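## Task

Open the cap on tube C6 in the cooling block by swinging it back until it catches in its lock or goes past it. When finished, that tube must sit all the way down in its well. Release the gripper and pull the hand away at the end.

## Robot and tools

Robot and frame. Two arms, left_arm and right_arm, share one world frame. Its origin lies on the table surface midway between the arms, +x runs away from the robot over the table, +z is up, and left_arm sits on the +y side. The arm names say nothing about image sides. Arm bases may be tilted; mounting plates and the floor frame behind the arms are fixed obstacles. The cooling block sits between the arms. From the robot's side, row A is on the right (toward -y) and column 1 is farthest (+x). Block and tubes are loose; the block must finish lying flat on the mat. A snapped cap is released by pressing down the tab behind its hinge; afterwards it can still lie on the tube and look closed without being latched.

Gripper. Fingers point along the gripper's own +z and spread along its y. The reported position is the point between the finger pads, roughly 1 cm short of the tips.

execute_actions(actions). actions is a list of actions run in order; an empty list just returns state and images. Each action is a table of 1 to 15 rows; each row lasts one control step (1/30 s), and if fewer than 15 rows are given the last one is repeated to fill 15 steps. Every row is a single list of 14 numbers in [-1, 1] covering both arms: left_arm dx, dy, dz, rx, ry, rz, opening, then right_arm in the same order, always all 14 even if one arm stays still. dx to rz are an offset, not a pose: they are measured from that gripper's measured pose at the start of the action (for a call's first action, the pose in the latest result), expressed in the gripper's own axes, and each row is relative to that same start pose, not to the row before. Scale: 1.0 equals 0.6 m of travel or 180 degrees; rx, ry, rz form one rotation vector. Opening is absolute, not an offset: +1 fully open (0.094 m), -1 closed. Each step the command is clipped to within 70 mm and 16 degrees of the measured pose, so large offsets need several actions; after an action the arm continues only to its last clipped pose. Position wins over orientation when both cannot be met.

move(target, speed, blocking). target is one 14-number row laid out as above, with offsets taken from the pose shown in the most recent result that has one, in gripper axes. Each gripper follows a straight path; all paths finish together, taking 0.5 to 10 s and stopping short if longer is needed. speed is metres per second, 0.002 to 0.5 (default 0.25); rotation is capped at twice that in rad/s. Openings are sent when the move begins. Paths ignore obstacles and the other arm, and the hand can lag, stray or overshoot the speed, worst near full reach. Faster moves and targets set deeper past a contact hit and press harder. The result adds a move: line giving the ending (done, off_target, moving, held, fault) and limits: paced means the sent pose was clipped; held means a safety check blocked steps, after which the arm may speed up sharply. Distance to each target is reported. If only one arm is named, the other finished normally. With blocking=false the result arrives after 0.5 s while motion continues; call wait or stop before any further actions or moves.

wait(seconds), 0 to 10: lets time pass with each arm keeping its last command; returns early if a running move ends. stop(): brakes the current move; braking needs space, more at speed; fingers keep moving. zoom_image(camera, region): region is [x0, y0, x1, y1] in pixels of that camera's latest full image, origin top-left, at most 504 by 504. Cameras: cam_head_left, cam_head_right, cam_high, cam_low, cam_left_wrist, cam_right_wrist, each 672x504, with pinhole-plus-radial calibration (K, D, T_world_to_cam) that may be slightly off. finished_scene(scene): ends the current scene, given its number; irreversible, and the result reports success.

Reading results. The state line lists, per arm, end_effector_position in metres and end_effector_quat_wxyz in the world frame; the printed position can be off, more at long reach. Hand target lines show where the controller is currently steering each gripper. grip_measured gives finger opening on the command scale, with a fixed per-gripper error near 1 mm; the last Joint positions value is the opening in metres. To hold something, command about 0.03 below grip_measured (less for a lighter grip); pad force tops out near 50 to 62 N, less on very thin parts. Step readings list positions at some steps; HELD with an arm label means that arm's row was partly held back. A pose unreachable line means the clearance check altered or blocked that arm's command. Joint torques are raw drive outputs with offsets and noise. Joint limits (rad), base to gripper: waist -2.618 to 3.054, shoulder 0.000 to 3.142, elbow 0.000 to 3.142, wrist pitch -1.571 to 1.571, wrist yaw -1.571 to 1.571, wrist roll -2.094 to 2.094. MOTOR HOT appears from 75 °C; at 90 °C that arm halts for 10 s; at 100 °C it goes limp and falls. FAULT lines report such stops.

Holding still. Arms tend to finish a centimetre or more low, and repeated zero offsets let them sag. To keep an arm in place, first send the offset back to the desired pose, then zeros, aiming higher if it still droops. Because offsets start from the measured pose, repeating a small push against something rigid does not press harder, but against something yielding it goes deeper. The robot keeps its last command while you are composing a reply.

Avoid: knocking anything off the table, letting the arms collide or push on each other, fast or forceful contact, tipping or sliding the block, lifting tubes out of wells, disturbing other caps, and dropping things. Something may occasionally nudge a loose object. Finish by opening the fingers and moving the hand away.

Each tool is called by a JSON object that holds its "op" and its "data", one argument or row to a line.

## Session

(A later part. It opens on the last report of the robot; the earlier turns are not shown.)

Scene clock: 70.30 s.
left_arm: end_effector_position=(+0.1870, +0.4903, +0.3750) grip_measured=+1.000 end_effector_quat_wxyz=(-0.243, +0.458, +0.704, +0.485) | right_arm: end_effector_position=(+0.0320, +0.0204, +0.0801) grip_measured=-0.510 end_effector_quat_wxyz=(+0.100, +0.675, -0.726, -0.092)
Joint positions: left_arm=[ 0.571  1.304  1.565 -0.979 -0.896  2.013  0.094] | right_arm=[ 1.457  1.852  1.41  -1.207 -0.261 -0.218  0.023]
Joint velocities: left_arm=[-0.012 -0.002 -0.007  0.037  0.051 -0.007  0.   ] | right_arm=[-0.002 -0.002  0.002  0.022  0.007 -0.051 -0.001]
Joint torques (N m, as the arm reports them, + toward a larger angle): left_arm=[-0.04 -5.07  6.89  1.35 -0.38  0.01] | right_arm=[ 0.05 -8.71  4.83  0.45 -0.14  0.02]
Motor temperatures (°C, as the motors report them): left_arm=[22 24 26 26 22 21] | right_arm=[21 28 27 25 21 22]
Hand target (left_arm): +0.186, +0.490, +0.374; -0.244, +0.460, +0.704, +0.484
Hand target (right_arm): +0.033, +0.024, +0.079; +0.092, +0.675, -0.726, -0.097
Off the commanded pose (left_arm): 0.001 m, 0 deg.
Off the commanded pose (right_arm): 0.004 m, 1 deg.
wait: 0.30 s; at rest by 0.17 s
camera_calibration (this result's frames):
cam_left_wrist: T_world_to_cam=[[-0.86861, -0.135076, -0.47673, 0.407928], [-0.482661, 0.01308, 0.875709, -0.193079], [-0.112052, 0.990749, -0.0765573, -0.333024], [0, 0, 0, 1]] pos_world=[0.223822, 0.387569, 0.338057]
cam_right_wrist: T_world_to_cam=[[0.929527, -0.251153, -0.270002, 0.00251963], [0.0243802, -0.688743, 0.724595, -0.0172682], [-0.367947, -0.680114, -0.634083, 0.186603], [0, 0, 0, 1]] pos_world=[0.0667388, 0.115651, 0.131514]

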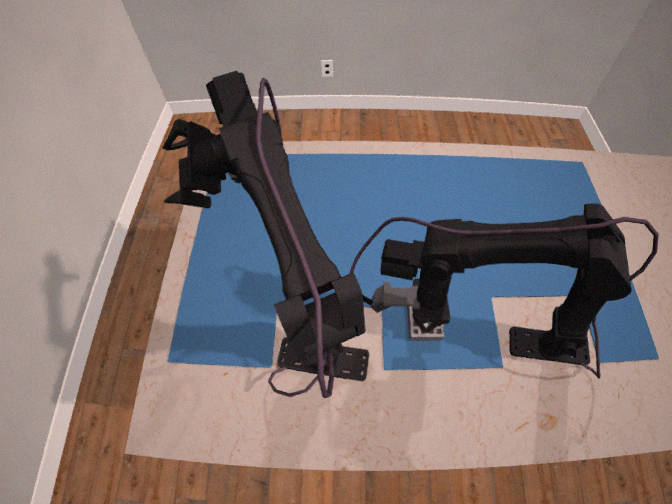

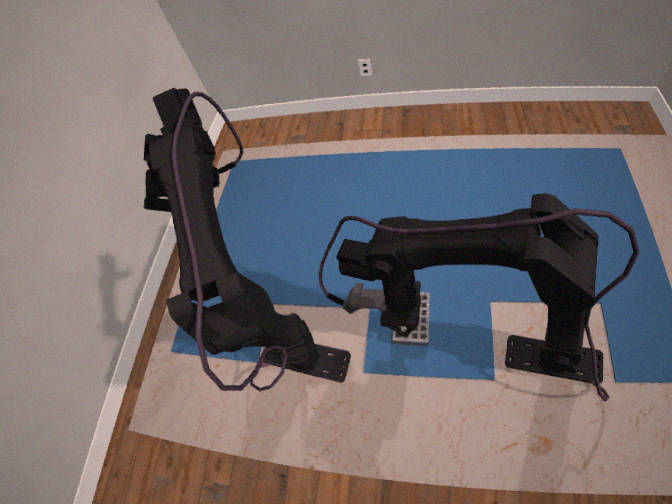

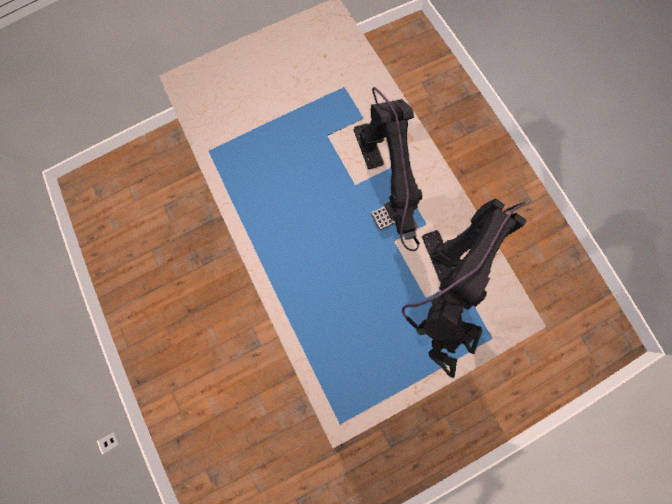

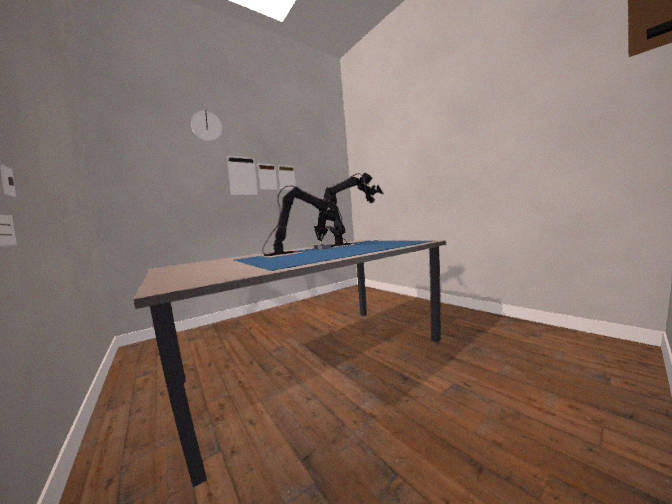

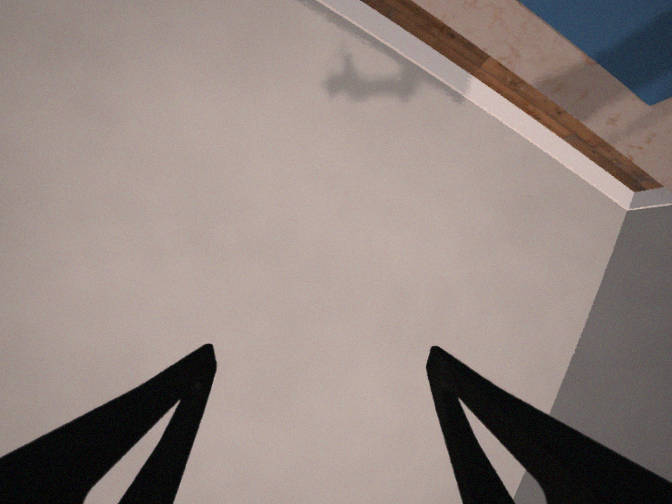

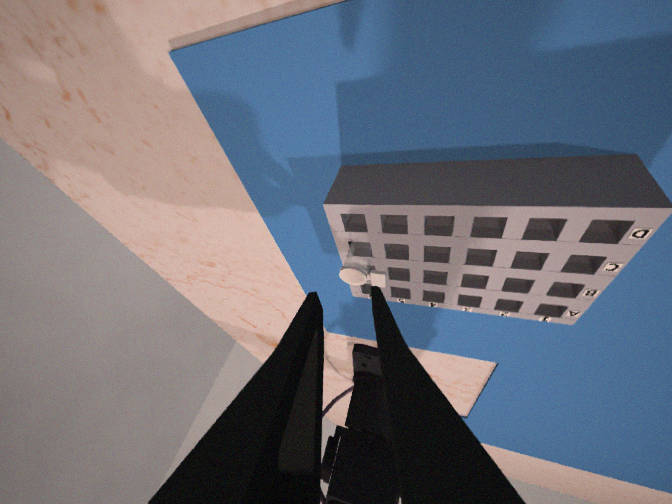

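{"op": "execute_actions", "data": {
  "actions": [
    [[0,0,0,0,0,0,1,-0.0062,-0.0015,0.0026,0.0007,-0.0044,-0.0002,-0.51],[0,0,0,0,0,0,1,-0.0055,-0.0017,0.0039,0.0005,-0.0033,0.0001,-0.51],[0,0,0,0,0,0,1,-0.0049,-0.0019,0.0051,0.0002,-0.0021,0.0004,-0.51],[0,0,0,0,0,0,1,-0.0042,-0.0021,0.0063,0.0000,-0.0010,0.0007,-0.51],[0,0,0,0,0,0,1,-0.0036,-0.0023,0.0076,-0.0003,0.0001,0.0011,-0.51],[0,0,0,0,0,0,1,-0.0029,-0.0025,0.0088,-0.0005,0.0013,0.0014,-0.51],[0,0,0,0,0,0,1,-0.0023,-0.0027,0.0100,-0.0008,0.0024,0.0017,-0.51],[0,0,0,0,0,0,1,-0.00165,-0.00287,0.01128,-0.0010,0.0035,0.0020,-0.51]]
  ]
}}

{"op": "zoom_image", "data": {
  "camera": "cam_right_wrist",
  "region": [300, 240, 420, 330]
}}

Scene clock: 79.07 s.
left_arm: end_effector_position=(+0.1875, +0.4906, +0.3756) grip_measured=+1.000 end_effector_quat_wxyz=(-0.242, +0.457, +0.704, +0.487) | right_arm: end_effector_position=(+0.0318, +0.0197, +0.0740) grip_measured=-0.510 end_effector_quat_wxyz=(+0.108, +0.673, -0.726, -0.087)
Joint positions: left_arm=[ 0.571  1.304  1.565 -0.974 -0.896  2.013  0.094] | right_arm=[ 1.457  1.872  1.41  -1.207 -0.261 -0.218  0.023]
Joint velocities: left_arm=[ 0.017 -0.007 -0.002  0.095 -0.022 -0.037  0.   ] | right_arm=[ 0.007 -0.007 -0.017  0.037 -0.022  0.051 -0.001]
Joint torques (N m, as the arm reports them, + toward a larger angle): left_arm=[-0.04 -5.07  6.9   1.37 -0.38  0.  ] | right_arm=[-0.01 -8.92  4.92  0.36 -0.11  0.  ]
Motor temperatures (°C, as the motors report them): left_arm=[22 24 26 26 22 21] | right_arm=[21 28 27 25 21 22]
Hand target (left_arm): +0.187, +0.490, +0.375; -0.243, +0.458, +0.704, +0.485
Hand target (right_arm): +0.032, +0.021, +0.073; +0.105, +0.673, -0.727, -0.089
Off the commanded pose (left_arm): 0.001 m, 0 deg.
Off the commanded pose (right_arm): 0.002 m, 0 deg.
Step readings (end_effector_position):
0: left_arm (+0.1870, +0.4903, +0.3750) | right_arm (+0.0321, +0.0205, +0.0801)
1: left_arm (+0.1870, +0.4903, +0.3751) | right_arm (+0.0321, +0.0205, +0.0801)
2: left_arm (+0.1871, +0.4904, +0.3752) | right_arm (+0.0321, +0.0205, +0.0801)
4: left_arm (+0.1873, +0.4905, +0.3754) | right_arm (+0.0321, +0.0205, +0.0801)
8: left_arm (+0.1874, +0.4905, +0.3755) | right_arm (+0.0320, +0.0201, +0.0774)
15: end_effector_position above
camera_calibration (this result's frames):
cam_left_wrist: T_world_to_cam=[[-0.866617, -0.134165, -0.480599, 0.409321], [-0.486303, 0.0114148, 0.873716, -0.191143], [-0.111736, 0.990893, -0.0751369, -0.333809], [0, 0, 0, 1]] pos_world=[0.224473, 0.387867, 0.338642]
cam_right_wrist: T_world_to_cam=[[0.928044, -0.256303, -0.270265, 0.00105475], [0.0283943, -0.674809, 0.737446, -0.0146994], [-0.371387, -0.692057, -0.618974, 0.181398], [0, 0, 0, 1]] pos_world=[0.0668075, 0.115889, 0.123406]

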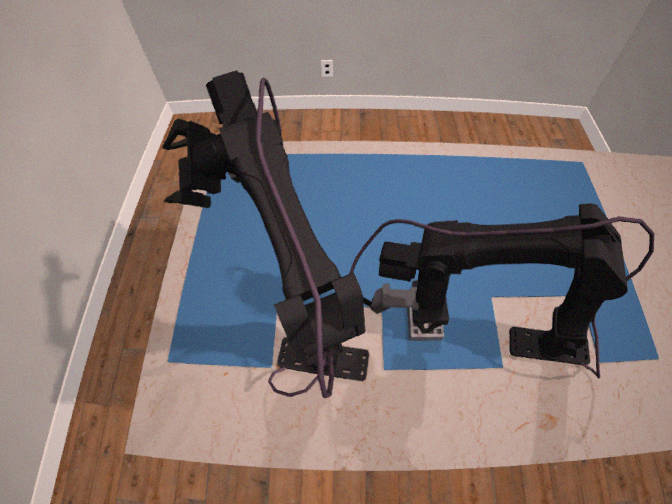

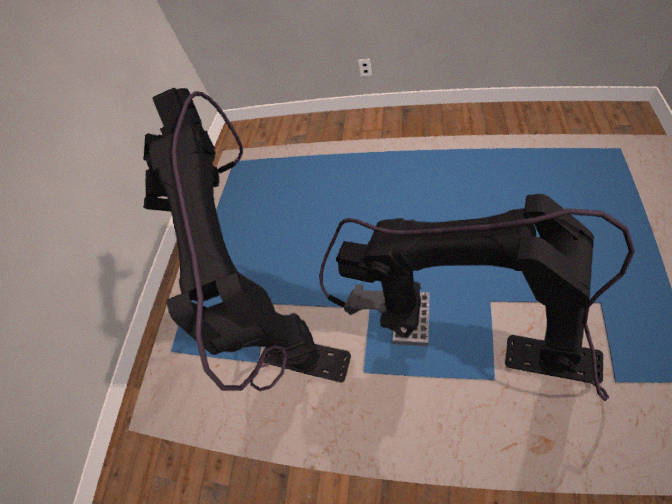

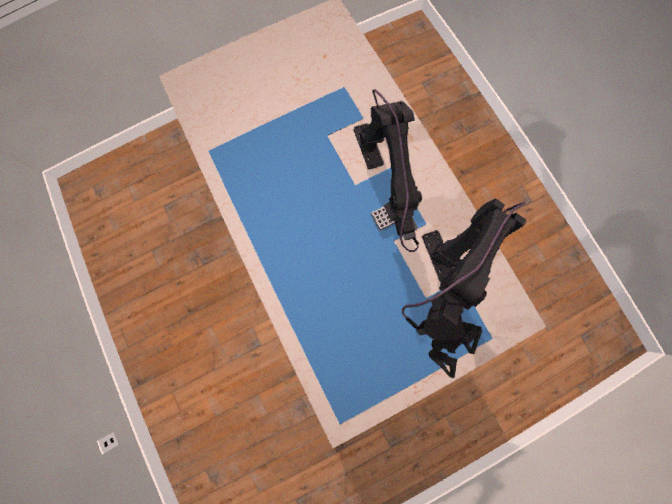

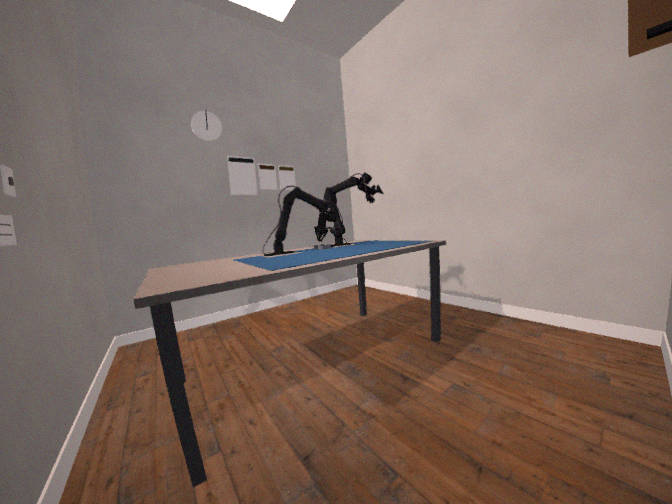

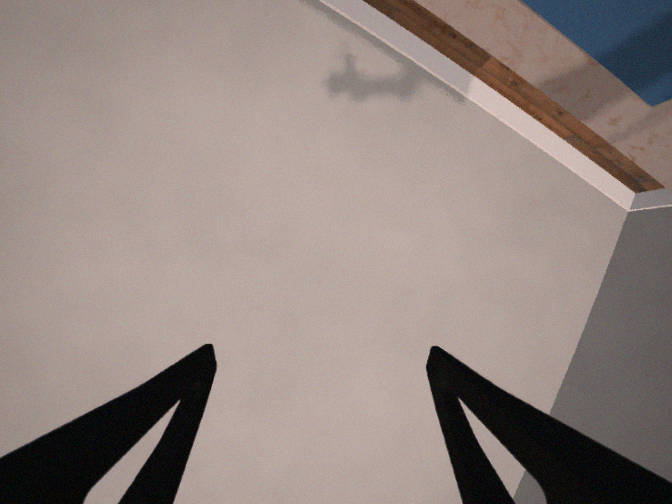

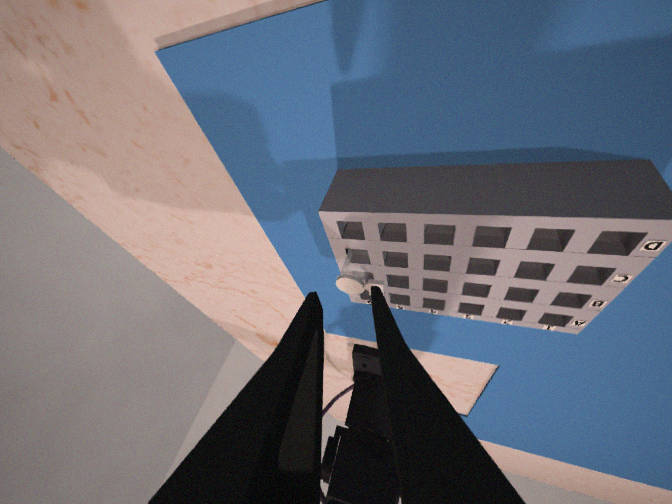

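Region (300, 240, 420, 330) of cam_right_wrist's 672x504 image, scaled by 4.200, with more detail than that image has; it fills the top 378 rows of this view, and the rest is white.

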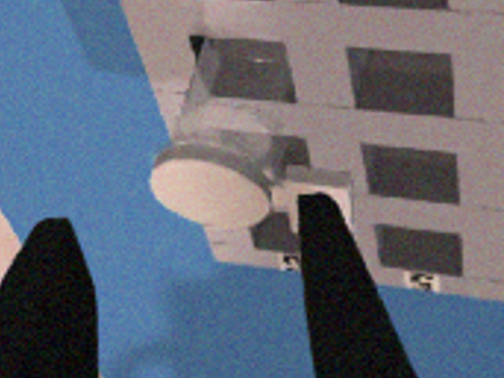

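{"op": "execute_actions", "data": {
  "actions": [
    [[0,0,0,0,0,0,1,-0.00244,-0.00075,0.00291,0.0001,-0.0014,0.00055,-0.49],[0,0,0,0,0,0,1,-0.00222,-0.00113,0.00447,-0.0001,-0.0005,0.00079,-0.477],[0,0,0,0,0,0,1,-0.00201,-0.00151,0.00603,-0.00029,0.0004,0.00104,-0.477],[0,0,0,0,0,0,1,-0.00179,-0.00189,0.00759,-0.00049,0.0013,0.00129,-0.477],[0,0,0,0,0,0,1,-0.00158,-0.00227,0.00915,-0.00069,0.0022,0.00153,-0.477],[0,0,0,0,0,0,1,-0.00136,-0.00265,0.01071,-0.00089,0.0031,0.00178,-0.477],[0,0,0,0,0,0,1,-0.00115,-0.00303,0.01227,-0.00108,0.0040,0.00203,-0.477],[0,0,0,0,0,0,1,-0.00093,-0.00341,0.01383,-0.00128,0.0049,0.00227,-0.477],[0,0,0,0,0,0,1,-0.00072,-0.00379,0.01539,-0.00148,0.0058,0.00252,-0.477],[0,0,0,0,0,0,1,-0.0005,-0.00417,0.01695,-0.00168,0.0067,0.00277,-0.477],[0,0,0,0,0,0,1,-0.00029,-0.00455,0.01851,-0.00187,0.0076,0.00301,-0.477]]
  ]
}}

{"op": "zoom_image", "data": {
  "camera": "cam_right_wrist",
  "region": [300, 240, 420, 330]
}}

Scene clock: 86.10 s.
left_arm: end_effector_position=(+0.1880, +0.4908, +0.3763) grip_measured=+1.000 end_effector_quat_wxyz=(-0.241, +0.456, +0.704, +0.489) | right_arm: end_effector_position=(+0.0321, +0.0190, +0.0701) grip_measured=-0.478 end_effector_quat_wxyz=(+0.113, +0.673, -0.727, -0.083)
Joint positions: left_arm=[ 0.571  1.304  1.565 -0.97  -0.896  2.013  0.094] | right_arm=[ 1.457  1.885  1.41  -1.207 -0.259 -0.218  0.025]
Joint velocities: left_arm=[-0.002  0.007 -0.007 -0.051 -0.051 -0.022  0.   ] | right_arm=[ 0.017  0.007  0.002 -0.022  0.051 -0.066 -0.   ]
Joint torques (N m, as the arm reports them, + toward a larger angle): left_arm=[-0.04 -5.09  6.89  1.37 -0.37  0.  ] | right_arm=[ 0.05 -7.17  4.59  0.31 -0.14  0.  ]
Motor temperatures (°C, as the motors report them): left_arm=[22 24 26 27 22 21] | right_arm=[21 28 27 24 21 22]
Hand target (left_arm): +0.188, +0.491, +0.376; -0.242, +0.457, +0.704, +0.487
Hand target (right_arm): +0.031, +0.019, +0.063; +0.119, +0.671, -0.728, -0.080
Off the commanded pose (left_arm): 0.001 m, 0 deg.
Off the commanded pose (right_arm): 0.008 m, 1 deg.
Step readings (end_effector_position):
0: left_arm (+0.1875, +0.4906, +0.3757) | right_arm (+0.0318, +0.0197, +0.0740)
1: left_arm (+0.1876, +0.4906, +0.3757) | right_arm (+0.0318, +0.0197, +0.0740)
2: left_arm (+0.1877, +0.4906, +0.3759) | right_arm (+0.0318, +0.0197, +0.0740)
4: left_arm (+0.1878, +0.4907, +0.3760) | right_arm (+0.0318, +0.0197, +0.0740)
8: left_arm (+0.1879, +0.4907, +0.3762) | right_arm (+0.0317, +0.0192, +0.0708)
15: end_effector_position above
camera_calibration (this result's frames):
cam_left_wrist: T_world_to_cam=[[-0.864608, -0.133246, -0.484457, 0.410706], [-0.489936, 0.00975344, 0.871704, -0.1892], [-0.111426, 0.991035, -0.0737149, -0.334593], [0, 0, 0, 1]] pos_world=[0.225122, 0.388164, 0.339231]
cam_right_wrist: T_world_to_cam=[[0.927548, -0.259873, -0.268552, -0.00045431], [0.029506, -0.665453, 0.745856, -0.0131191], [-0.372536, -0.699742, -0.609572, 0.178158], [0, 0, 0, 1]] pos_world=[0.0671788, 0.115816, 0.118263]

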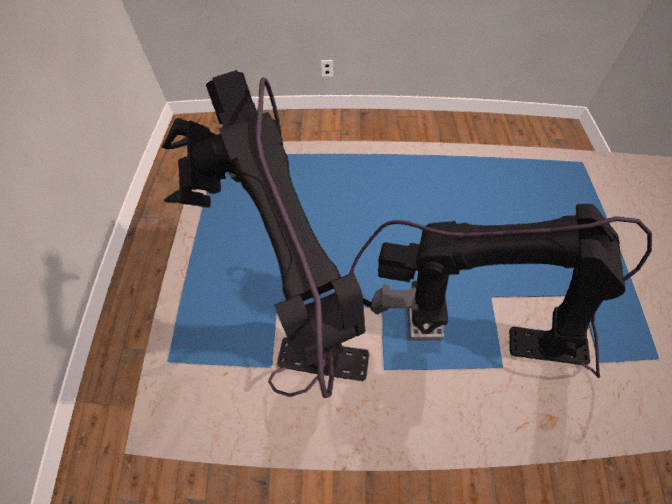

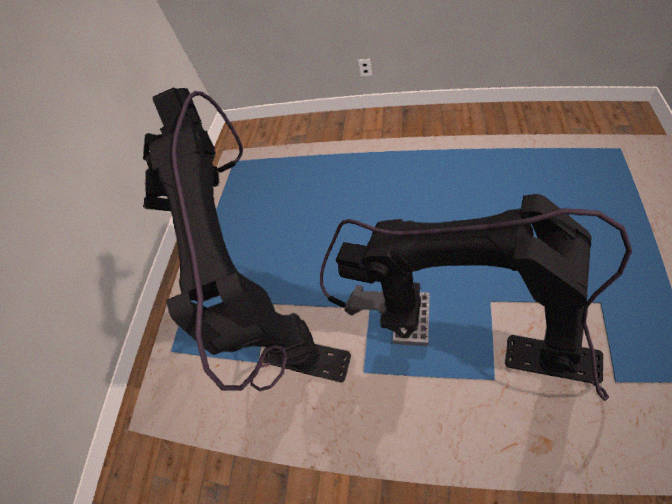

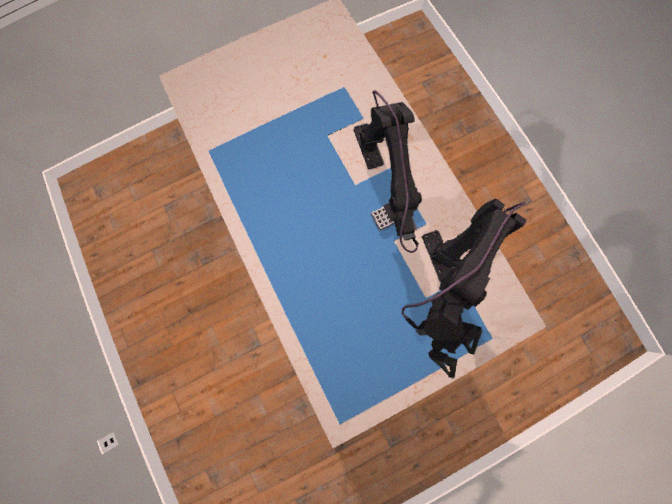

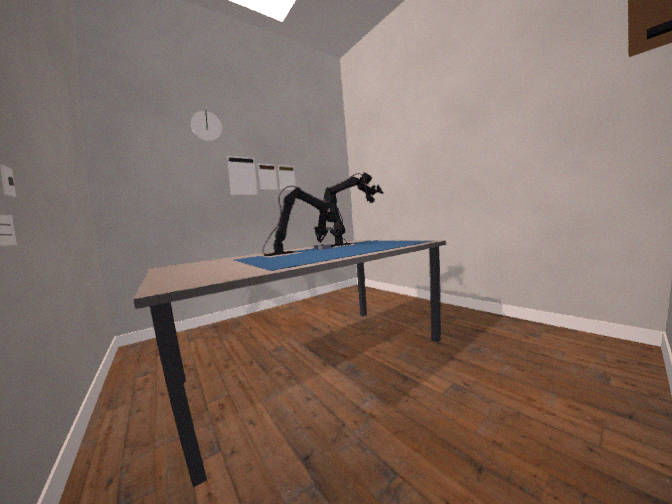

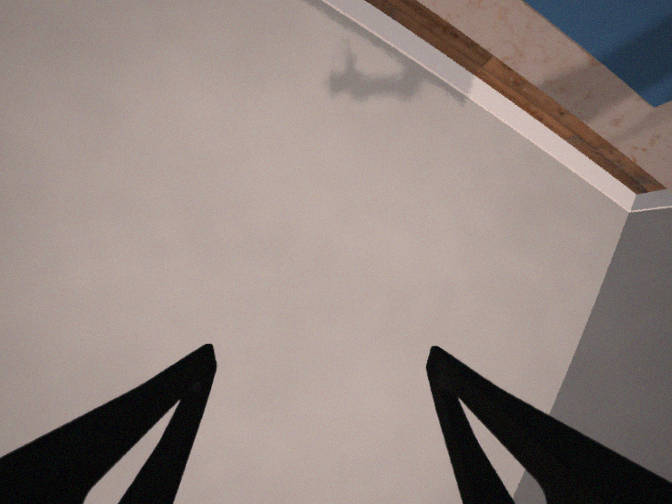

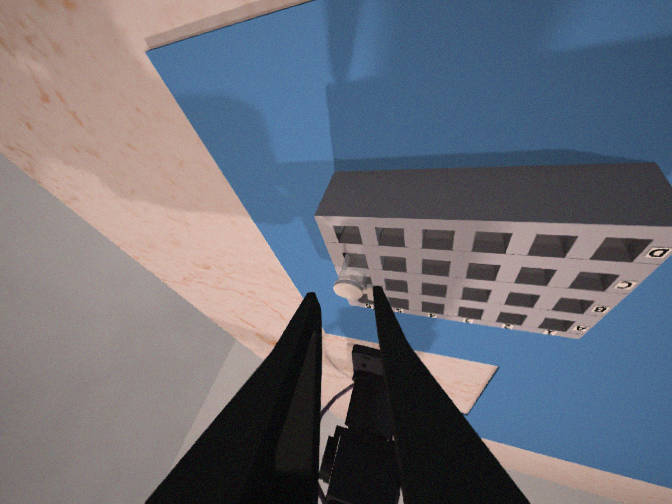

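Region (300, 240, 420, 330) of cam_right_wrist's 672x504 image, scaled by 4.200, with more detail than that image has; it fills the top 378 rows of this view, and the rest is white.

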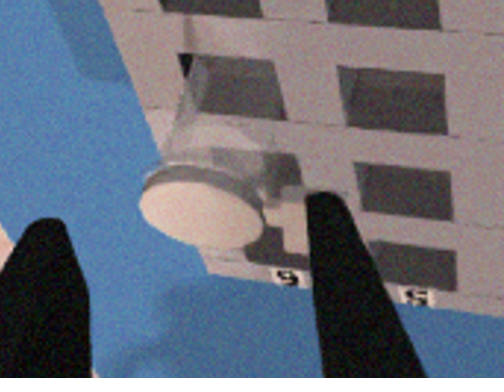

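{"op": "execute_actions", "data": {
  "actions": [
    [[0,0,0,0,0,0,1,-0.00317,-0.00236,0.01143,-0.00134,0.00305,0.00169,-0.477],[0,0,0,0,0,0,1,-0.00306,-0.00254,0.01221,-0.00144,0.0035,0.00181,-0.477],[0,0,0,0,0,0,1,-0.00284,-0.00292,0.01376,-0.00164,0.0044,0.00206,-0.477],[0,0,0,0,0,0,1,-0.00273,-0.00311,0.01454,-0.00173,0.00485,0.00218,-0.477],[0,0,0,0,0,0,1,-0.00262,-0.00329,0.01532,-0.00183,0.0053,0.0023,-0.477],[0,0,0,0,0,0,1,-0.00251,-0.00348,0.0161,-0.00193,0.00575,0.00243,-0.477],[0,0,0,0,0,0,1,-0.0024,-0.00367,0.01687,-0.00203,0.0062,0.00255,-0.477],[0,0,0,0,0,0,1,-0.00226,-0.00392,0.01791,-0.00216,0.0068,0.00271,-0.477],[0,0,0,0,0,0,1,-0.00211,-0.00417,0.01895,-0.00229,0.0074,0.00288,-0.477]]
  ]
}}

{"op": "zoom_image", "data": {
  "camera": "cam_right_wrist",
  "region": [290, 240, 450, 360]
}}

Scene clock: 94.43 s.
left_arm: end_effector_position=(+0.1885, +0.4910, +0.3769) grip_measured=+1.000 end_effector_quat_wxyz=(-0.240, +0.455, +0.704, +0.490) | right_arm: end_effector_position=(+0.0321, +0.0189, +0.0694) grip_measured=-0.478 end_effector_quat_wxyz=(+0.114, +0.672, -0.727, -0.082)
Joint positions: left_arm=[ 0.571  1.304  1.565 -0.965 -0.896  2.013  0.094] | right_arm=[ 1.457  1.887  1.41  -1.207 -0.259 -0.217  0.025]
Joint velocities: left_arm=[ 0.012 -0.017 -0.002  0.037 -0.007  0.051  0.   ] | right_arm=[-0.017  0.007  0.017 -0.007 -0.022  0.007 -0.001]
Joint torques (N m, as the arm reports them, + toward a larger angle): left_arm=[-0.05 -5.08  6.9   1.37 -0.38  0.01] | right_arm=[ 0.08 -6.1   4.81  0.32 -0.14  0.01]
Motor temperatures (°C, as the motors report them): left_arm=[22 24 26 27 22 21] | right_arm=[21 27 27 24 21 22]
Hand target (left_arm): +0.188, +0.491, +0.376; -0.241, +0.456, +0.704, +0.489
Hand target (right_arm): +0.031, +0.019, +0.058; +0.124, +0.670, -0.728, -0.077
Off the commanded pose (left_arm): 0.001 m, 0 deg.
Off the commanded pose (right_arm): 0.011 m, 1 deg.
Step readings (end_effector_position):
0: left_arm (+0.1880, +0.4908, +0.3763) | right_arm (+0.0321, +0.0190, +0.0701)
1: left_arm (+0.1881, +0.4908, +0.3764) | right_arm (+0.0321, +0.0190, +0.0701)
2: left_arm (+0.1882, +0.4909, +0.3765) | right_arm (+0.0321, +0.0190, +0.0701)
4: left_arm (+0.1883, +0.4909, +0.3766) | right_arm (+0.0321, +0.0190, +0.0701)
8: left_arm (+0.1884, +0.4910, +0.3768) | right_arm (+0.0321, +0.0190, +0.0701)
15: end_effector_position above
camera_calibration (this result's frames):
cam_left_wrist: T_world_to_cam=[[-0.862583, -0.13232, -0.488305, 0.412081], [-0.493561, 0.00809592, 0.869674, -0.18725], [-0.111122, 0.991174, -0.0722914, -0.335376], [0, 0, 0, 1]] pos_world=[0.225768, 0.388459, 0.339823]
cam_right_wrist: T_world_to_cam=[[0.927194, -0.261199, -0.268489, -0.000605728], [0.0294739, -0.663675, 0.74744, -0.0128205], [-0.373421, -0.700935, -0.607657, 0.177571], [0, 0, 0, 1]] pos_world=[0.067248, 0.115799, 0.117322]

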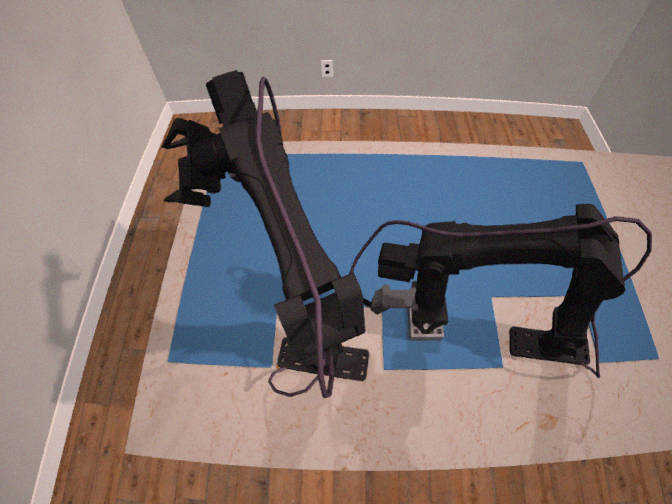

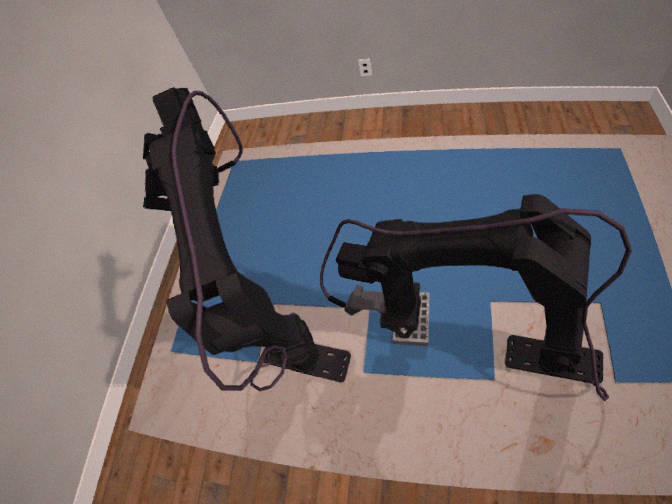

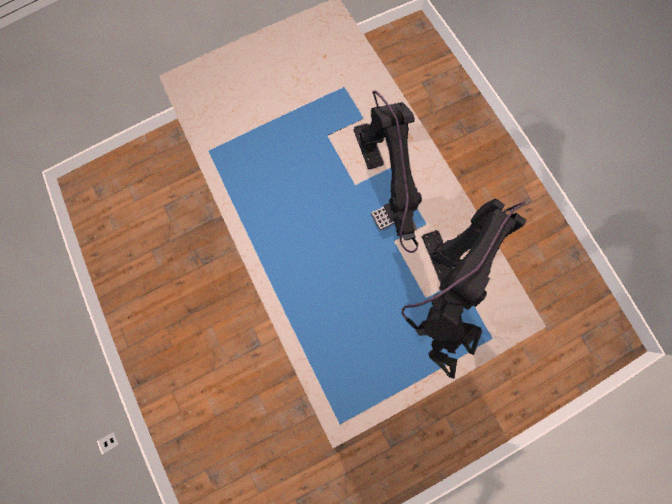

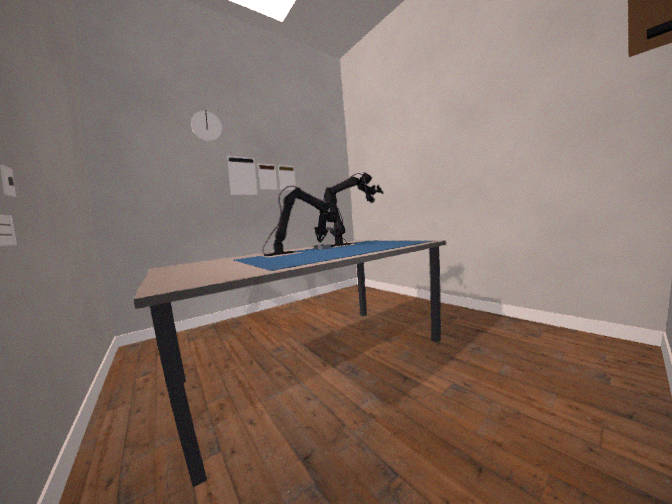

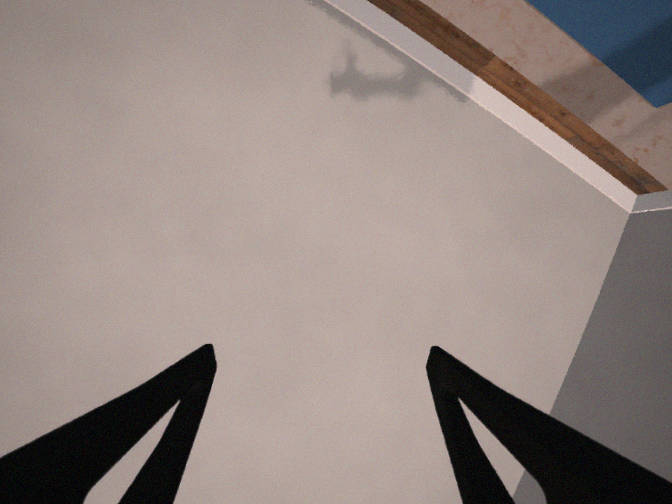

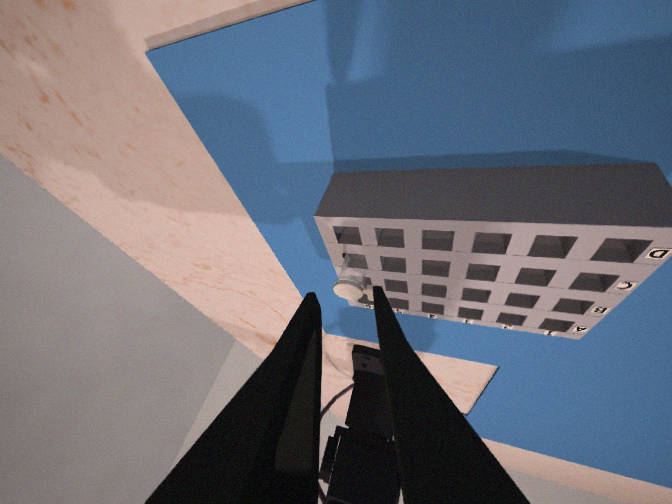

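Region (290, 240, 450, 360) of cam_right_wrist's 672x504 image, scaled by 3.150, with more detail than that image has; it fills the top 378 rows of this view, and the rest is white.

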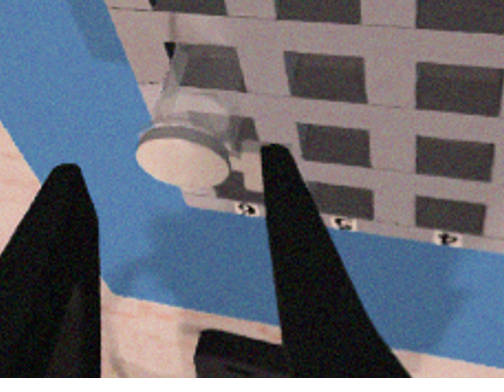

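{"op": "execute_actions", "data": {
  "actions": [
    [[0,0,0,0,0,0,1,-0.00128,-0.00535,0.02397,-0.00293,0.01031,0.00348,-0.477],[0,0,0,0,0,0,1,-0.00063,-0.00633,0.02811,-0.00346,0.01272,0.00413,-0.477],[0,0,0,0,0,0,1,-0.00063,-0.00633,0.02811,-0.00346,0.01272,0.00413,-0.477],[0,0,0,0,0,0,1,-0.00063,-0.00633,0.02811,-0.00346,0.01272,0.00413,-0.477],[0,0,0,0,0,0,1,-0.00063,-0.00633,0.02811,-0.00346,0.01272,0.00413,-0.477],[0,0,0,0,0,0,1,-0.00265,-0.00327,0.01516,-0.00181,0.00521,0.00209,-0.477]]
  ]
}}

{"op": "zoom_image", "data": {
  "camera": "cam_right_wrist",
  "region": [290, 240, 450, 360]
}}

Scene clock: 98.33 s.
left_arm: end_effector_position=(+0.1890, +0.4912, +0.3775) grip_measured=+1.000 end_effector_quat_wxyz=(-0.239, +0.453, +0.704, +0.492) | right_arm: end_effector_position=(+0.0321, +0.0187, +0.0686) grip_measured=-0.478 end_effector_quat_wxyz=(+0.115, +0.672, -0.727, -0.081)
Joint positions: left_arm=[ 0.571  1.304  1.565 -0.961 -0.896  2.013  0.094] | right_arm=[ 1.456  1.89   1.41  -1.207 -0.259 -0.217  0.025]
Joint velocities: left_arm=[-0.002  0.007 -0.002  0.007  0.007 -0.037  0.   ] | right_arm=[ 0.007 -0.007  0.012  0.007 -0.007 -0.022 -0.001]
Joint torques (N m, as the arm reports them, + toward a larger angle): left_arm=[-0.05 -5.1   6.91  1.37 -0.38  0.  ] | right_arm=[ 0.09 -6.69  4.94  0.31 -0.12  0.  ]
Motor temperatures (°C, as the motors report them): left_arm=[22 24 26 27 22 21] | right_arm=[21 27 27 24 21 22]
Hand target (left_arm): +0.188, +0.491, +0.377; -0.240, +0.455, +0.704, +0.490
Hand target (right_arm): +0.031, +0.020, +0.060; +0.122, +0.670, -0.728, -0.078
Off the commanded pose (left_arm): 0.001 m, 0 deg.
Off the commanded pose (right_arm): 0.009 m, 1 deg.
Step readings (end_effector_position):
0: left_arm (+0.1885, +0.4910, +0.3770) | right_arm (+0.0321, +0.0189, +0.0694)
1: left_arm (+0.1886, +0.4910, +0.3770) | right_arm (+0.0321, +0.0189, +0.0694)
2: left_arm (+0.1887, +0.4911, +0.3771) | right_arm (+0.0320, +0.0188, +0.0691)
4: left_arm (+0.1888, +0.4911, +0.3773) | right_arm (+0.0321, +0.0187, +0.0686)
8: left_arm (+0.1889, +0.4912, +0.3774) | right_arm (+0.0321, +0.0187, +0.0686)
15: end_effector_position above
camera_calibration (this result's frames):
cam_left_wrist: T_world_to_cam=[[-0.860542, -0.131387, -0.492143, 0.413447], [-0.497177, 0.00644229, 0.867625, -0.185293], [-0.110824, 0.99131, -0.0708664, -0.336159], [0, 0, 0, 1]] pos_world=[0.226411, 0.388753, 0.340418]
cam_right_wrist: T_world_to_cam=[[0.926895, -0.262242, -0.268505, -0.000907239], [0.0297753, -0.661767, 0.749118, -0.0124812], [-0.374138, -0.702349, -0.60558, 0.176922], [0, 0, 0, 1]] pos_world=[0.0674056, 0.115763, 0.116247]

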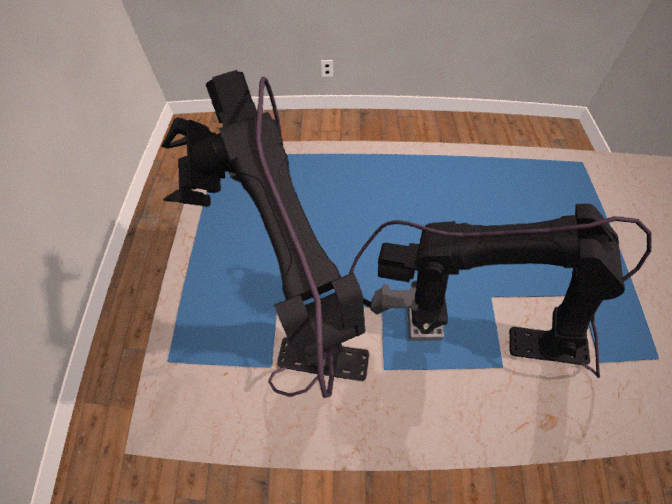

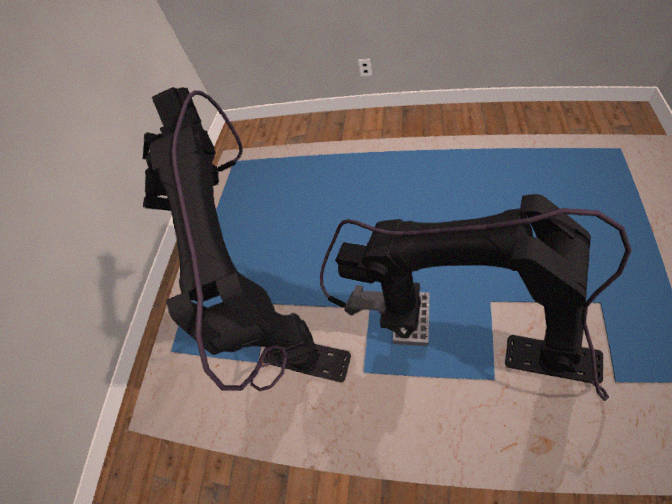

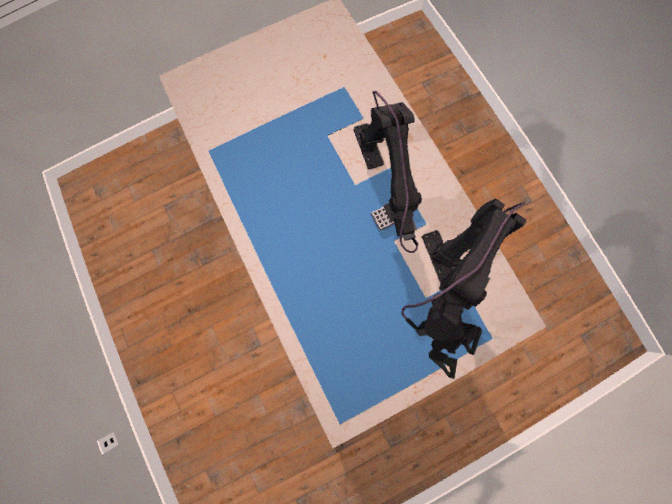

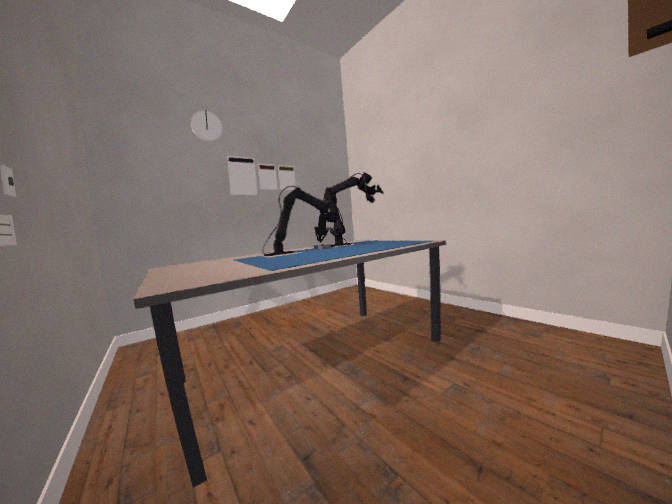

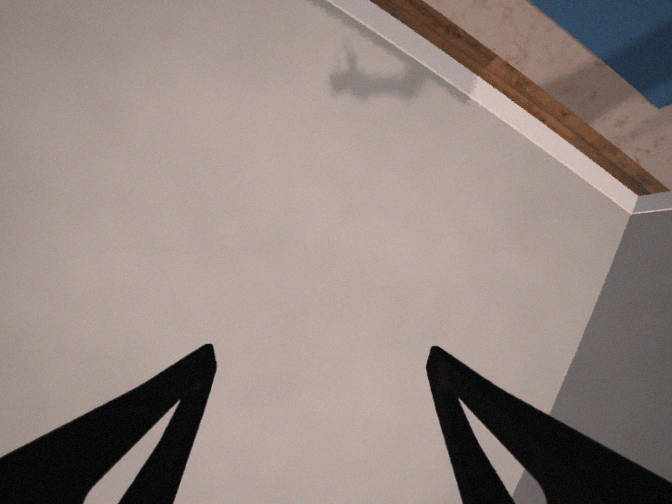

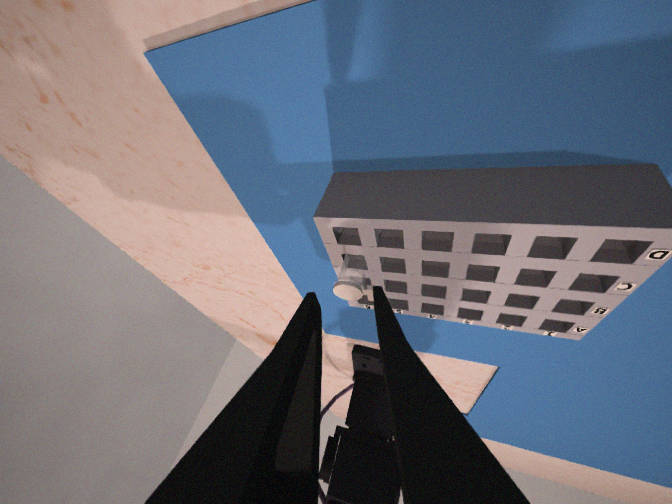

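Region (290, 240, 450, 360) of cam_right_wrist's 672x504 image, scaled by 3.150, with more detail than that image has; it fills the top 378 rows of this view, and the rest is white.

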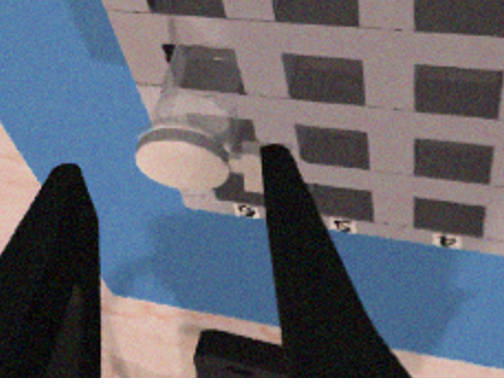

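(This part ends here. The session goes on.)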